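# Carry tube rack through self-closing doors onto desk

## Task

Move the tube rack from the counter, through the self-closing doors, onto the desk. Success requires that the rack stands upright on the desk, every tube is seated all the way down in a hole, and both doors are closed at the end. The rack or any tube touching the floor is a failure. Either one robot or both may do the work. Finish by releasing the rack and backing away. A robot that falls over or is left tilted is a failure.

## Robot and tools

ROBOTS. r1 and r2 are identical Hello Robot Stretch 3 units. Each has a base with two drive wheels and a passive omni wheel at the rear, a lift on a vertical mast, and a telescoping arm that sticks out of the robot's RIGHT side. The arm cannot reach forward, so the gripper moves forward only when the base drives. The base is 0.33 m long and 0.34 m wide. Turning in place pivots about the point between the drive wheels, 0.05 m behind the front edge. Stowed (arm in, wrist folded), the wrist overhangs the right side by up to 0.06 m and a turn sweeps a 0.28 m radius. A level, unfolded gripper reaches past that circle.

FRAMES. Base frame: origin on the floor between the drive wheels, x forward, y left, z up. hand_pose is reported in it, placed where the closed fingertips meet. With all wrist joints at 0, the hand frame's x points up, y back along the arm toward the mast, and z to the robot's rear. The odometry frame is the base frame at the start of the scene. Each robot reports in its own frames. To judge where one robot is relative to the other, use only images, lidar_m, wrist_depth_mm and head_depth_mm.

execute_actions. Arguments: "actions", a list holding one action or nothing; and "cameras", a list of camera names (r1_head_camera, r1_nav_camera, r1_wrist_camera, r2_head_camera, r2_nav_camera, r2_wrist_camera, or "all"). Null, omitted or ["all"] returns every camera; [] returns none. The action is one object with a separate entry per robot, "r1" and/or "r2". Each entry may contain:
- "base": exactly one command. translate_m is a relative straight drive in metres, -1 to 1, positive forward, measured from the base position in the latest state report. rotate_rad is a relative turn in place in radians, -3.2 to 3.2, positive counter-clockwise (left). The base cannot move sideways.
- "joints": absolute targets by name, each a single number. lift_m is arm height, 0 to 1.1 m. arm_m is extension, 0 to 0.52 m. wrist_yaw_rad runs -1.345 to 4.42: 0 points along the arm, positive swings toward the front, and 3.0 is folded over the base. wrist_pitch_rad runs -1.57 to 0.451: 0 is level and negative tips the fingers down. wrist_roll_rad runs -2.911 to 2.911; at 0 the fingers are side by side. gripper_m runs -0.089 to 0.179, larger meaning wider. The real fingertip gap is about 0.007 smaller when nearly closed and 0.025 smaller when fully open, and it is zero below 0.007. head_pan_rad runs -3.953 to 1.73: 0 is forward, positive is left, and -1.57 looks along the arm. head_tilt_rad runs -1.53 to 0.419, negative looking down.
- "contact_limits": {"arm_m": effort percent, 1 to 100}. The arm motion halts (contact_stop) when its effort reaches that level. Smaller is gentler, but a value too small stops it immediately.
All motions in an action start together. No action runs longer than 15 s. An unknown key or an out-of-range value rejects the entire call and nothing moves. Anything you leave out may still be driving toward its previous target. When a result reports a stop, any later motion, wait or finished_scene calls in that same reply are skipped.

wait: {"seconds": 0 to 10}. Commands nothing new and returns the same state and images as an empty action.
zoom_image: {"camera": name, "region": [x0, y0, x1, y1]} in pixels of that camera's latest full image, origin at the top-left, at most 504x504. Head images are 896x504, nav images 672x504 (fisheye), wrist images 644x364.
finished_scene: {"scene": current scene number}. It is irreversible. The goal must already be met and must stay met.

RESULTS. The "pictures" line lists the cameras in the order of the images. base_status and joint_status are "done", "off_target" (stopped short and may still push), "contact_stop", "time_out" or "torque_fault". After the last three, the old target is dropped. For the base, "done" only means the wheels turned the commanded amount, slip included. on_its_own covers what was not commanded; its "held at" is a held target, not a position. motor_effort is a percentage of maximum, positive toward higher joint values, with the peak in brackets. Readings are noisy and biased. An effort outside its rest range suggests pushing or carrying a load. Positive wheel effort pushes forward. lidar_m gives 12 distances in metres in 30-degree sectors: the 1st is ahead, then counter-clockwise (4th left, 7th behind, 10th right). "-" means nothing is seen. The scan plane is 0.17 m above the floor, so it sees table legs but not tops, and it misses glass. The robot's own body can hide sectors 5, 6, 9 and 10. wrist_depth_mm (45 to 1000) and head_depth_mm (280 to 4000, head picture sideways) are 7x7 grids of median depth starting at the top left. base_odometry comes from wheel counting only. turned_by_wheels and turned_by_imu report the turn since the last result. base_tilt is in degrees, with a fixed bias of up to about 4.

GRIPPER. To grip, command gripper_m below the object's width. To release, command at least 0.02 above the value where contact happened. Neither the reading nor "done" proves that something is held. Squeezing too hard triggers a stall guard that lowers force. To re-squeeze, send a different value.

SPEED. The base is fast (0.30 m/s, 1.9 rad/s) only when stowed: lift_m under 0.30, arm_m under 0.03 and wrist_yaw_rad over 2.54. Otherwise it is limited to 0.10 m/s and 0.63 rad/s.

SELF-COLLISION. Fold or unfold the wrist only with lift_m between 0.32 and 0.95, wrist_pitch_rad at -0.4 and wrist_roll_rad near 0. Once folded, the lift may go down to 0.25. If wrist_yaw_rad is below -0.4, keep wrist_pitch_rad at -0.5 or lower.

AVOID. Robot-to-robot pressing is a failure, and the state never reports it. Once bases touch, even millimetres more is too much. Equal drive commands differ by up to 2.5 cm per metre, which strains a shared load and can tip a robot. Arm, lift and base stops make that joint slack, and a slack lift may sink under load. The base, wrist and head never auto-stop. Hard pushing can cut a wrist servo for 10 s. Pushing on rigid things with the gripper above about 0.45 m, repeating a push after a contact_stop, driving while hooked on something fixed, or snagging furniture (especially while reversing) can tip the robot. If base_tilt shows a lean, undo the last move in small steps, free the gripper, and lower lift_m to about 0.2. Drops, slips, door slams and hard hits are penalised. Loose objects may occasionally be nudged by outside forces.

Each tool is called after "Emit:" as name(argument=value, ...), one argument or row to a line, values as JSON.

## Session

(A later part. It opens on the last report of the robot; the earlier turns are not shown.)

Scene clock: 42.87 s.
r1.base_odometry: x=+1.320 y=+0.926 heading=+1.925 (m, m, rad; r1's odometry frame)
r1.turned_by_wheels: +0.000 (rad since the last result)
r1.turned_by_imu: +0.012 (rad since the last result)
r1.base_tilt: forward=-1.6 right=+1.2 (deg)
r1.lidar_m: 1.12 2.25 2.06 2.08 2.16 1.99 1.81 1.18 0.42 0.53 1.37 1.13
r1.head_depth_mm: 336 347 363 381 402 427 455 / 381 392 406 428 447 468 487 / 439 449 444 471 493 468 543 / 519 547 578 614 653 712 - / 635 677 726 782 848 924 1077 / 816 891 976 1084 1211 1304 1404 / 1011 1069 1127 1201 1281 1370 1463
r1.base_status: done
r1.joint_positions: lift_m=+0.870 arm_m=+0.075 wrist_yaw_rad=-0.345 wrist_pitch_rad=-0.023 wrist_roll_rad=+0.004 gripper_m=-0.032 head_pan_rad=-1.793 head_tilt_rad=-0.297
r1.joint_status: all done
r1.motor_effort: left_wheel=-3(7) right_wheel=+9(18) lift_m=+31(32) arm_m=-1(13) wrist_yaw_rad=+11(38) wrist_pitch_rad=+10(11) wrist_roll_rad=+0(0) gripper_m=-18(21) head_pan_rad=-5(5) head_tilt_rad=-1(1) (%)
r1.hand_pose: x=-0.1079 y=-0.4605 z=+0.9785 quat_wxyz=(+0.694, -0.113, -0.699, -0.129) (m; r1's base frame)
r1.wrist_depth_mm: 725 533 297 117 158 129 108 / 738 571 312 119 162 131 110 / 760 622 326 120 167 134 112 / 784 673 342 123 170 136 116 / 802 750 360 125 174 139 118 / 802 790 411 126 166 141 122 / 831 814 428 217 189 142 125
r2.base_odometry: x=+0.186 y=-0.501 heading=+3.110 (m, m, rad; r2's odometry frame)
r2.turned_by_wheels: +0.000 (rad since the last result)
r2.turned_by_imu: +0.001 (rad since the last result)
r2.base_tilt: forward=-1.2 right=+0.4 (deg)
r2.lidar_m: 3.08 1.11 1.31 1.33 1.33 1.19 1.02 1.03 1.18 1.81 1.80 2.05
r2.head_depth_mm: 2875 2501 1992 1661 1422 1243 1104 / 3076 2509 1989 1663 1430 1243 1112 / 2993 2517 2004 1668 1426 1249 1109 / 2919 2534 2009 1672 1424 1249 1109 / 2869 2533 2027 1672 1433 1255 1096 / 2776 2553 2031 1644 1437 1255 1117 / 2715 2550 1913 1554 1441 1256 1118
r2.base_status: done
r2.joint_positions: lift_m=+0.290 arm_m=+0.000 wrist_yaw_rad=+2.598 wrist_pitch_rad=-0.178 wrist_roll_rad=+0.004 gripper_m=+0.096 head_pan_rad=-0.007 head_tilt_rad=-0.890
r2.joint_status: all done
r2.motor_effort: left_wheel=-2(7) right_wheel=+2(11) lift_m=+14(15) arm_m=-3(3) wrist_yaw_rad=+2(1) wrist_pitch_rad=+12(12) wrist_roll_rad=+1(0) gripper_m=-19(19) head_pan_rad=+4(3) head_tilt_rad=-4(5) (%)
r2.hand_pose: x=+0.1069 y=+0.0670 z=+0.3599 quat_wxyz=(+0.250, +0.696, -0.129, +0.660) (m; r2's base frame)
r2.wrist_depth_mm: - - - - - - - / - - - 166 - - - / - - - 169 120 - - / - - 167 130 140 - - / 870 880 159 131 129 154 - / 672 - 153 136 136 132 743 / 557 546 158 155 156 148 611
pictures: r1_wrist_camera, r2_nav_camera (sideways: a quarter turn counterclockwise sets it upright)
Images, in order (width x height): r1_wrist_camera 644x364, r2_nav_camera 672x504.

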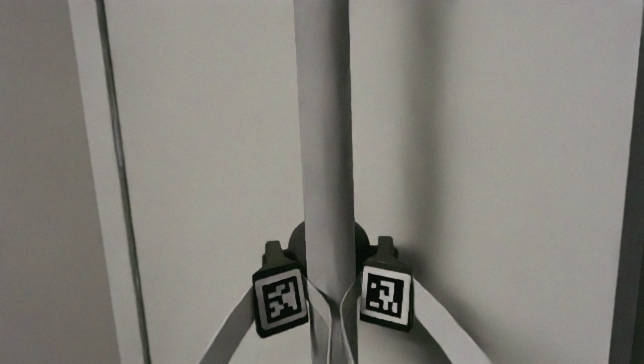

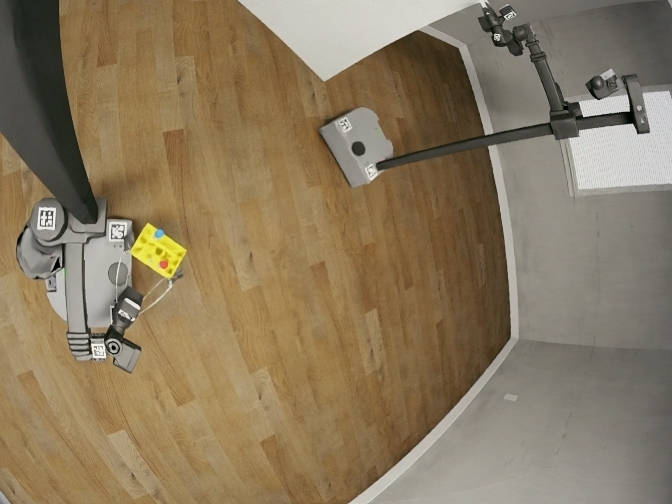

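Emit:
execute_actions(
  actions=[
    {"r1":{"base":{"translate_m":0.1},"joints":{"arm_m":0.055}},"r2":{"base":{"translate_m":1.0}}},
  ],
  cameras=[],
)

Emit:
execute_actions(
  actions=[
    {"r2":{"base":{"translate_m":0.7}}},
  ],
  cameras=[],
)

Emit:
execute_actions(
  actions=[
    {"r2":{"base":{"rotate_rad":1.93}}},
  ],
  cameras=["r2_nav_camera"],
)

Scene clock: 48.03 s.
r1.base_odometry: x=+1.285 y=+1.020 heading=+1.925 (m, m, rad; r1's odometry frame)
r1.turned_by_wheels: +0.000 (rad since the last result)
r1.turned_by_imu: +0.007 (rad since the last result)
r1.base_tilt: forward=-1.6 right=+1.2 (deg)
r1.lidar_m: 2.09 2.20 0.35 2.05 2.26 2.08 1.86 1.20 0.39 0.55 1.42 2.06
r1.head_depth_mm: 317 325 335 349 368 388 413 / 371 378 394 413 430 448 468 / 450 461 374 468 490 503 529 / 571 604 640 681 726 801 - / 782 842 917 1005 1104 1231 1409 / 1025 1086 1144 1214 1294 1381 1469 / 1061 1118 1180 1256 1331 1428 1503
r1.base_status: done
r1.joint_positions: lift_m=+0.870 arm_m=+0.055 wrist_yaw_rad=-0.335 wrist_pitch_rad=-0.022 wrist_roll_rad=+0.004 gripper_m=-0.032 head_pan_rad=-1.793 head_tilt_rad=-0.297
r1.joint_status: all done
r1.motor_effort: left_wheel=-1(6) right_wheel=+5(22) lift_m=+31(32) arm_m=-3(13) wrist_yaw_rad=+3(27) wrist_pitch_rad=+11(11) wrist_roll_rad=+1(0) gripper_m=-17(19) head_pan_rad=-4(5) head_tilt_rad=-1(1) (%)
r1.hand_pose: x=-0.1054 y=-0.4416 z=+0.9787 quat_wxyz=(+0.695, -0.110, -0.700, -0.126) (m; r1's base frame)
r1.wrist_depth_mm: 799 774 390 115 160 124 101 / 789 799 411 120 164 126 102 / 823 806 435 122 167 128 103 / 839 827 465 124 172 130 105 / 874 853 507 125 174 133 106 / 874 880 622 126 164 135 108 / 908 890 663 134 190 136 109
r2.base_odometry: x=-0.813 y=-0.469 heading=+3.110 (m, m, rad; r2's odometry frame)
r2.turned_by_wheels: +0.000 (rad since the last result)
r2.turned_by_imu: +0.005 (rad since the last result)
r2.base_tilt: forward=-1.1 right=+0.4 (deg)
r2.lidar_m: 2.14 2.14 1.92 0.42 1.00 1.86 1.99 2.00 1.78 1.51 1.52 1.73
r2.head_depth_mm: 2208 2402 1985 1653 1417 1242 1106 / 2138 2388 1995 1659 1420 1241 1106 / 2074 2329 1996 1665 1433 1247 1109 / 2003 2307 2006 1673 1431 1249 1111 / 1935 2251 2007 1685 1437 1255 1097 / 1898 2190 2027 1688 1439 1256 1116 / 1841 2122 2034 1680 1437 1254 1115
r2.base_status: done
r2.joint_positions: lift_m=+0.290 arm_m=+0.000 wrist_yaw_rad=+2.598 wrist_pitch_rad=-0.178 wrist_roll_rad=+0.004 gripper_m=+0.096 head_pan_rad=-0.007 head_tilt_rad=-0.890
r2.joint_status: not commanded
r2.motor_effort: left_wheel=-1(6) right_wheel=+3(12) lift_m=+14(14) arm_m=-3(2) wrist_yaw_rad=+1(1) wrist_pitch_rad=+12(12) wrist_roll_rad=+1(1) gripper_m=-18(18) head_pan_rad=+4(3) head_tilt_rad=-4(4) (%)
r2.hand_pose: x=+0.1068 y=+0.0670 z=+0.3599 quat_wxyz=(+0.250, +0.696, -0.128, +0.660) (m; r2's base frame)
r2.wrist_depth_mm: - 415 - - - - - / - - - 166 - - - / - - - 169 121 - - / 791 700 167 129 140 - - / 568 540 159 132 130 154 - / 462 - 153 137 135 132 754 / 503 443 158 154 156 149 611
pictures: none
No camera images: the call's "cameras" was empty. Leave "cameras" out to get every camera's image.

Scene clock: 52.07 s.
r1.base_odometry: x=+1.285 y=+1.020 heading=+1.925 (m, m, rad; r1's odometry frame)
r1.turned_by_wheels: +0.000 (rad since the last result)
r1.turned_by_imu: +0.001 (rad since the last result)
r1.base_tilt: forward=-1.6 right=+1.2 (deg)
r1.lidar_m: 2.09 2.19 2.03 2.05 0.90 2.07 1.86 1.20 0.39 0.54 1.42 2.06
r1.head_depth_mm: 317 326 335 349 368 388 413 / 372 378 394 413 430 448 468 / 450 461 373 468 489 503 530 / 571 603 639 679 726 802 - / 783 842 917 1001 1103 1230 1407 / 1025 1084 1148 1210 1296 1377 1472 / 1061 1116 1179 1256 1329 1428 1506
r1.base_status: not commanded
r1.joint_positions: lift_m=+0.870 arm_m=+0.055 wrist_yaw_rad=-0.335 wrist_pitch_rad=-0.022 wrist_roll_rad=+0.004 gripper_m=-0.032 head_pan_rad=-1.793 head_tilt_rad=-0.297
r1.joint_status: not commanded
r1.motor_effort: left_wheel=-1(1) right_wheel=+5(5) lift_m=+32(31) arm_m=-2(2) wrist_yaw_rad=+3(4) wrist_pitch_rad=+11(11) wrist_roll_rad=+0(0) gripper_m=-17(16) head_pan_rad=-5(5) head_tilt_rad=-1(1) (%)
r1.hand_pose: x=-0.1054 y=-0.4416 z=+0.9787 quat_wxyz=(+0.695, -0.110, -0.700, -0.126) (m; r1's base frame)
r1.wrist_depth_mm: 783 774 389 115 160 123 100 / 814 781 412 120 164 126 102 / 826 828 434 122 167 128 103 / 831 836 461 124 171 130 105 / 848 852 501 125 174 132 106 / 891 876 624 126 164 135 108 / 902 890 654 135 190 136 110
r2.base_odometry: x=-1.513 y=-0.447 heading=+3.110 (m, m, rad; r2's odometry frame)
r2.turned_by_wheels: +0.000 (rad since the last result)
r2.turned_by_imu: +0.004 (rad since the last result)
r2.base_tilt: forward=-1.1 right=+0.4 (deg)
r2.lidar_m: 1.47 1.46 1.68 1.83 1.24 0.76 2.67 2.67 1.54 1.32 1.31 1.50
r2.head_depth_mm: 1489 1760 1984 1661 1419 1241 1102 / 1442 1706 1948 1663 1424 1248 1106 / 1395 1629 1887 1670 1421 1245 1109 / 1361 1582 1844 1666 1434 1254 1108 / 1314 1530 1814 1674 1431 1257 1096 / 1279 1478 1753 1677 1441 1256 1115 / 1242 1424 1682 1676 1445 1256 1114
r2.base_status: done
r2.joint_positions: lift_m=+0.290 arm_m=+0.000 wrist_yaw_rad=+2.598 wrist_pitch_rad=-0.178 wrist_roll_rad=+0.004 gripper_m=+0.096 head_pan_rad=-0.007 head_tilt_rad=-0.890
r2.joint_status: not commanded
r2.motor_effort: left_wheel=-1(6) right_wheel=+2(12) lift_m=+14(14) arm_m=-3(3) wrist_yaw_rad=+0(1) wrist_pitch_rad=+12(12) wrist_roll_rad=+1(1) gripper_m=-18(18) head_pan_rad=+4(3) head_tilt_rad=-4(4) (%)
r2.hand_pose: x=+0.1068 y=+0.0670 z=+0.3599 quat_wxyz=(+0.250, +0.696, -0.128, +0.661) (m; r2's base frame)
r2.wrist_depth_mm: - - - - - - - / - - - 167 - - - / - - - 170 120 - - / - - 167 130 140 - - / 875 892 159 132 129 153 - / 674 - 153 137 136 132 747 / 561 543 158 154 157 149 605
pictures: none
No camera images: the call's "cameras" was empty. Leave "cameras" out to get every camera's image.

Scene clock: 54.47 s.
r1.base_odometry: x=+1.285 y=+1.020 heading=+1.925 (m, m, rad; r1's odometry frame)
r1.turned_by_wheels: +0.000 (rad since the last result)
r1.turned_by_imu: +0.001 (rad since the last result)
r1.base_tilt: forward=-1.6 right=+1.2 (deg)
r1.lidar_m: 2.08 2.20 2.02 0.90 0.89 2.08 1.86 1.20 0.39 0.55 1.42 2.05
r1.head_depth_mm: 316 325 335 349 368 389 413 / 372 379 394 413 430 448 468 / 450 461 374 468 489 504 530 / 572 603 639 679 725 803 - / 784 844 915 1001 1103 1225 1406 / 1025 1089 1144 1218 1291 1377 1477 / 1060 1116 1182 1255 1331 1426 1508
r1.base_status: not commanded
r1.joint_positions: lift_m=+0.870 arm_m=+0.055 wrist_yaw_rad=-0.335 wrist_pitch_rad=-0.022 wrist_roll_rad=+0.004 gripper_m=-0.032 head_pan_rad=-1.793 head_tilt_rad=-0.297
r1.joint_status: not commanded
r1.motor_effort: left_wheel=-1(1) right_wheel=+6(6) lift_m=+31(32) arm_m=-3(2) wrist_yaw_rad=+4(3) wrist_pitch_rad=+11(10) wrist_roll_rad=+0(0) gripper_m=-17(17) head_pan_rad=-5(5) head_tilt_rad=-1(1) (%)
r1.hand_pose: x=-0.1054 y=-0.4416 z=+0.9787 quat_wxyz=(+0.695, -0.110, -0.700, -0.126) (m; r1's base frame)
r1.wrist_depth_mm: 781 777 394 116 160 123 100 / 815 795 415 120 164 125 102 / 821 814 436 122 167 128 103 / 841 832 469 124 172 130 105 / 870 845 502 126 174 133 106 / 873 879 631 127 164 135 108 / 920 909 653 134 190 136 110
r2.base_odometry: x=-1.513 y=-0.447 heading=-1.244 (m, m, rad; r2's odometry frame)
r2.turned_by_wheels: +1.930 (rad since the last result)
r2.turned_by_imu: +1.944 (rad since the last result)
r2.base_tilt: forward=-1.1 right=+0.4 (deg)
r2.lidar_m: 1.82 0.76 2.71 2.67 1.75 1.34 1.32 1.40 1.49 1.46 1.56 1.86
r2.head_depth_mm: 1598 1862 1991 1661 1415 1240 1106 / 1608 1882 1977 1658 1429 1250 1110 / 1620 1894 2008 1666 1428 1250 1111 / 1706 1997 2007 1677 1430 1249 1114 / 3398 2541 2012 1680 1435 1253 1094 / 3414 2548 2030 1684 1349 1257 1114 / 3447 2554 1872 1685 1284 1260 1115
r2.base_status: done
r2.joint_positions: lift_m=+0.290 arm_m=+0.000 wrist_yaw_rad=+2.598 wrist_pitch_rad=-0.178 wrist_roll_rad=+0.004 gripper_m=+0.096 head_pan_rad=-0.007 head_tilt_rad=-0.890
r2.joint_status: not commanded
r2.motor_effort: left_wheel=-1(7) right_wheel=+2(14) lift_m=+14(14) arm_m=-3(3) wrist_yaw_rad=+1(1) wrist_pitch_rad=+12(12) wrist_roll_rad=+0(1) gripper_m=-19(18) head_pan_rad=+3(3) head_tilt_rad=-5(4) (%)
r2.hand_pose: x=+0.1068 y=+0.0670 z=+0.3599 quat_wxyz=(+0.250, +0.696, -0.128, +0.661) (m; r2's base frame)
r2.wrist_depth_mm: - - - - - - - / - - - 166 700 - - / - - - 169 120 - - / - - 167 129 141 912 - / 880 875 159 132 129 154 - / 678 - 153 137 136 132 745 / 554 539 158 154 157 149 603
pictures: r2_nav_camera (sideways: a quarter turn counterclockwise sets it upright)
Images, in order (width x height): r2_nav_camera 672x504.

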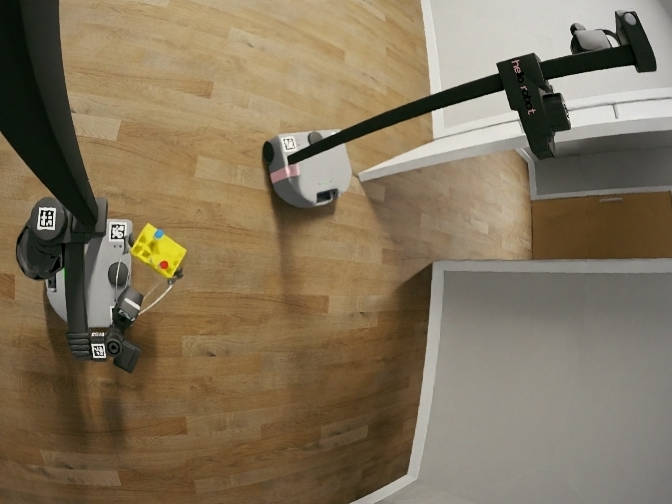

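Emit:
execute_actions(
  actions=[
    {"r2":{"base":{"translate_m":1.0}}},
  ],
  cameras=[],
)

Emit:
execute_actions(
  actions=[
    {"r2":{"base":{"translate_m":0.42}}},
  ],
  cameras=[],
)

Emit:
execute_actions(
  actions=[
    {"r2":{"base":{"rotate_rad":-1.3},"joints":{"head_pan_rad":-2.6,"head_tilt_rad":-1.1}}},
  ],
  cameras=["r2_nav_camera"],
)

Scene clock: 59.60 s.
r1.base_odometry: x=+1.285 y=+1.020 heading=+1.925 (m, m, rad; r1's odometry frame)
r1.turned_by_wheels: +0.000 (rad since the last result)
r1.turned_by_imu: +0.001 (rad since the last result)
r1.base_tilt: forward=-1.6 right=+1.2 (deg)
r1.lidar_m: 2.08 2.21 2.03 2.05 2.26 2.07 0.43 1.20 0.39 0.55 1.42 2.05
r1.head_depth_mm: 317 326 335 350 368 388 413 / 372 379 394 413 430 448 468 / 451 461 373 468 489 502 530 / 571 603 639 679 725 802 - / 784 843 917 1000 1104 1227 1408 / 1025 1086 1146 1209 1292 1377 1471 / 1060 1116 1181 1252 1332 1431 1508
r1.base_status: not commanded
r1.joint_positions: lift_m=+0.870 arm_m=+0.055 wrist_yaw_rad=-0.335 wrist_pitch_rad=-0.022 wrist_roll_rad=+0.004 gripper_m=-0.032 head_pan_rad=-1.793 head_tilt_rad=-0.297
r1.joint_status: not commanded
r1.motor_effort: left_wheel=-1(1) right_wheel=+5(6) lift_m=+32(31) arm_m=-2(2) wrist_yaw_rad=+3(4) wrist_pitch_rad=+11(10) wrist_roll_rad=+0(0) gripper_m=-17(17) head_pan_rad=-5(5) head_tilt_rad=-1(1) (%)
r1.hand_pose: x=-0.1054 y=-0.4416 z=+0.9787 quat_wxyz=(+0.695, -0.110, -0.700, -0.126) (m; r1's base frame)
r1.wrist_depth_mm: 774 783 389 115 160 123 100 / 801 800 413 120 164 126 102 / 820 807 435 122 167 128 103 / 835 832 465 123 171 130 105 / 858 857 503 125 174 133 106 / 896 864 628 127 164 135 108 / 895 892 653 134 189 137 109
r2.base_odometry: x=-1.192 y=-1.394 heading=-1.244 (m, m, rad; r2's odometry frame)
r2.turned_by_wheels: +0.000 (rad since the last result)
r2.turned_by_imu: +0.005 (rad since the last result)
r2.base_tilt: forward=-1.2 right=+0.4 (deg)
r2.lidar_m: 0.81 1.12 0.48 0.51 0.55 2.35 2.32 2.03 1.57 1.54 1.09 0.84
r2.head_depth_mm: 693 808 964 1201 1390 1239 1103 / 701 815 978 1221 1412 1246 1106 / 706 823 992 1237 1417 1249 1108 / 712 838 1034 1349 1430 1249 1112 / 2912 2536 2014 1677 1432 1250 1096 / 2957 2536 2020 1685 1442 1257 1116 / 3000 2554 2033 1684 1440 1254 1114
r2.base_status: done
r2.joint_positions: lift_m=+0.290 arm_m=+0.000 wrist_yaw_rad=+2.599 wrist_pitch_rad=-0.178 wrist_roll_rad=+0.004 gripper_m=+0.096 head_pan_rad=-0.007 head_tilt_rad=-0.890
r2.joint_status: not commanded
r2.motor_effort: left_wheel=-1(6) right_wheel=+3(12) lift_m=+14(14) arm_m=-3(3) wrist_yaw_rad=+1(1) wrist_pitch_rad=+12(12) wrist_roll_rad=+1(1) gripper_m=-19(19) head_pan_rad=+3(3) head_tilt_rad=-5(4) (%)
r2.hand_pose: x=+0.1068 y=+0.0670 z=+0.3599 quat_wxyz=(+0.250, +0.696, -0.128, +0.661) (m; r2's base frame)
r2.wrist_depth_mm: - - 493 654 - - - / - - 516 165 893 - - / - - 566 168 120 - - / - - 167 130 140 - - / 878 876 160 132 130 154 - / 444 - 153 137 135 132 748 / 372 550 158 154 156 148 619
pictures: none
No camera images: the call's "cameras" was empty. Leave "cameras" out to get every camera's image.

Scene clock: 62.73 s.
r1.base_odometry: x=+1.285 y=+1.020 heading=+1.925 (m, m, rad; r1's odometry frame)
r1.turned_by_wheels: +0.000 (rad since the last result)
r1.turned_by_imu: +0.001 (rad since the last result)
r1.base_tilt: forward=-1.6 right=+1.2 (deg)
r1.lidar_m: 2.09 2.20 2.03 2.05 2.26 2.08 1.85 0.71 0.39 0.55 1.42 2.06
r1.head_depth_mm: 317 325 335 349 368 388 413 / 372 379 393 413 430 448 468 / 450 461 374 467 490 503 530 / 571 604 639 679 725 802 - / 782 844 917 1000 1104 1227 1409 / 1025 1083 1141 1209 1292 1382 1465 / 1061 1116 1179 1258 1333 1424 1507
r1.base_status: not commanded
r1.joint_positions: lift_m=+0.870 arm_m=+0.055 wrist_yaw_rad=-0.335 wrist_pitch_rad=-0.022 wrist_roll_rad=+0.004 gripper_m=-0.032 head_pan_rad=-1.793 head_tilt_rad=-0.297
r1.joint_status: not commanded
r1.motor_effort: left_wheel=-1(1) right_wheel=+5(5) lift_m=+32(31) arm_m=-2(3) wrist_yaw_rad=+3(3) wrist_pitch_rad=+11(11) wrist_roll_rad=+0(0) gripper_m=-17(17) head_pan_rad=-4(5) head_tilt_rad=-1(1) (%)
r1.hand_pose: x=-0.1054 y=-0.4416 z=+0.9787 quat_wxyz=(+0.695, -0.110, -0.700, -0.126) (m; r1's base frame)
r1.wrist_depth_mm: 791 758 390 115 160 124 100 / 810 797 411 120 163 126 102 / 822 814 438 122 167 128 103 / 839 829 463 124 172 130 105 / 871 851 505 125 174 132 106 / 884 882 622 126 164 135 108 / 901 888 643 134 190 136 109
r2.base_odometry: x=-1.057 y=-1.792 heading=-1.244 (m, m, rad; r2's odometry frame)
r2.turned_by_wheels: +0.000 (rad since the last result)
r2.turned_by_imu: +0.002 (rad since the last result)
r2.base_tilt: forward=-1.1 right=+0.4 (deg)
r2.lidar_m: 0.39 2.03 0.72 0.54 0.53 0.83 2.73 2.08 1.60 1.20 0.53 0.41
r2.head_depth_mm: 319 371 443 550 725 1065 1105 / 322 375 449 559 739 1095 1107 / 320 377 453 567 755 1130 1110 / 316 369 443 572 778 1198 1110 / 2430 2443 2002 1675 1434 1251 1098 / 2556 2558 2022 1678 1440 1259 1113 / 2568 2550 2020 1686 1442 1256 1118
r2.base_status: done
r2.joint_positions: lift_m=+0.290 arm_m=+0.000 wrist_yaw_rad=+2.599 wrist_pitch_rad=-0.178 wrist_roll_rad=+0.004 gripper_m=+0.096 head_pan_rad=-0.007 head_tilt_rad=-0.890
r2.joint_status: not commanded
r2.motor_effort: left_wheel=-1(6) right_wheel=+3(13) lift_m=+14(14) arm_m=-3(3) wrist_yaw_rad=+2(1) wrist_pitch_rad=+12(12) wrist_roll_rad=+0(0) gripper_m=-19(19) head_pan_rad=+3(4) head_tilt_rad=-3(4) (%)
r2.hand_pose: x=+0.1068 y=+0.0670 z=+0.3599 quat_wxyz=(+0.250, +0.696, -0.128, +0.661) (m; r2's base frame)
r2.wrist_depth_mm: 466 549 693 936 - - - / 469 571 716 166 - - - / 488 588 743 169 121 - - / 494 598 167 129 140 - - / 514 578 160 131 129 154 - / 523 - 152 137 136 132 756 / 523 540 158 154 156 148 310
pictures: none
No camera images: the call's "cameras" was empty. Leave "cameras" out to get every camera's image.

Scene clock: 64.77 s.
r1.base_odometry: x=+1.285 y=+1.020 heading=+1.925 (m, m, rad; r1's odometry frame)
r1.turned_by_wheels: +0.000 (rad since the last result)
r1.turned_by_imu: +0.001 (rad since the last result)
r1.base_tilt: forward=-1.6 right=+1.2 (deg)
r1.lidar_m: 2.09 2.20 2.02 2.05 2.25 2.08 1.86 0.84 0.39 0.54 1.42 2.06
r1.head_depth_mm: 316 326 335 349 368 389 412 / 372 378 394 413 430 448 468 / 451 461 374 468 489 503 530 / 572 602 637 679 725 801 - / 782 844 917 1003 1105 1225 1407 / 1025 1083 1141 1215 1292 1374 1472 / 1060 1117 1176 1251 1330 1427 1501
r1.base_status: not commanded
r1.joint_positions: lift_m=+0.870 arm_m=+0.055 wrist_yaw_rad=-0.335 wrist_pitch_rad=-0.022 wrist_roll_rad=+0.004 gripper_m=-0.032 head_pan_rad=-1.793 head_tilt_rad=-0.297
r1.joint_status: not commanded
r1.motor_effort: left_wheel=-1(1) right_wheel=+6(6) lift_m=+32(31) arm_m=-3(2) wrist_yaw_rad=+2(3) wrist_pitch_rad=+11(11) wrist_roll_rad=+0(0) gripper_m=-16(16) head_pan_rad=-5(6) head_tilt_rad=-1(1) (%)
r1.hand_pose: x=-0.1054 y=-0.4416 z=+0.9787 quat_wxyz=(+0.695, -0.110, -0.700, -0.126) (m; r1's base frame)
r1.wrist_depth_mm: 788 776 389 115 160 123 101 / 799 793 410 120 164 126 102 / 820 812 436 122 167 128 103 / 837 824 466 124 171 130 105 / 867 848 503 125 174 132 107 / 899 878 625 126 164 135 108 / 909 895 656 134 190 137 110
r2.base_odometry: x=-1.057 y=-1.792 heading=-2.544 (m, m, rad; r2's odometry frame)
r2.turned_by_wheels: -1.300 (rad since the last result)
r2.turned_by_imu: -1.311 (rad since the last result)
r2.base_tilt: forward=-1.2 right=+0.4 (deg)
r2.lidar_m: 0.70 0.45 0.39 0.39 0.97 0.59 0.53 0.53 0.88 2.75 1.74 1.58
r2.head_depth_mm: 508 571 700 919 1257 1201 - / 2139 1834 830 1010 1285 - - / 2140 1852 1623 1430 1304 - - / 2142 1859 1629 1321 1313 - 1073 / 2168 1863 1382 1336 1318 1228 1088 / 912 1812 1650 1461 1318 1213 1099 / 2181 1874 1657 1472 1321 1201 1103
r2.base_status: done
r2.joint_positions: lift_m=+0.290 arm_m=+0.000 wrist_yaw_rad=+2.599 wrist_pitch_rad=-0.178 wrist_roll_rad=+0.004 gripper_m=+0.096 head_pan_rad=-2.593 head_tilt_rad=-1.087
r2.joint_status: all done
r2.motor_effort: left_wheel=+0(7) right_wheel=-1(10) lift_m=+15(14) arm_m=-3(3) wrist_yaw_rad=+1(2) wrist_pitch_rad=+12(12) wrist_roll_rad=+0(1) gripper_m=-18(18) head_pan_rad=-4(44) head_tilt_rad=-6(21) (%)
r2.hand_pose: x=+0.1068 y=+0.0670 z=+0.3599 quat_wxyz=(+0.250, +0.696, -0.128, +0.661) (m; r2's base frame)
r2.wrist_depth_mm: - - 389 407 420 441 466 / - - 410 167 432 467 488 / - - 431 169 120 489 511 / - - 167 130 140 519 542 / 880 895 160 132 128 153 580 / 673 - 153 137 136 131 621 / 555 538 157 154 155 149 613
pictures: r2_nav_camera (sideways: a quarter turn counterclockwise sets it upright)
Images, in order (width x height): r2_nav_camera 672x504.

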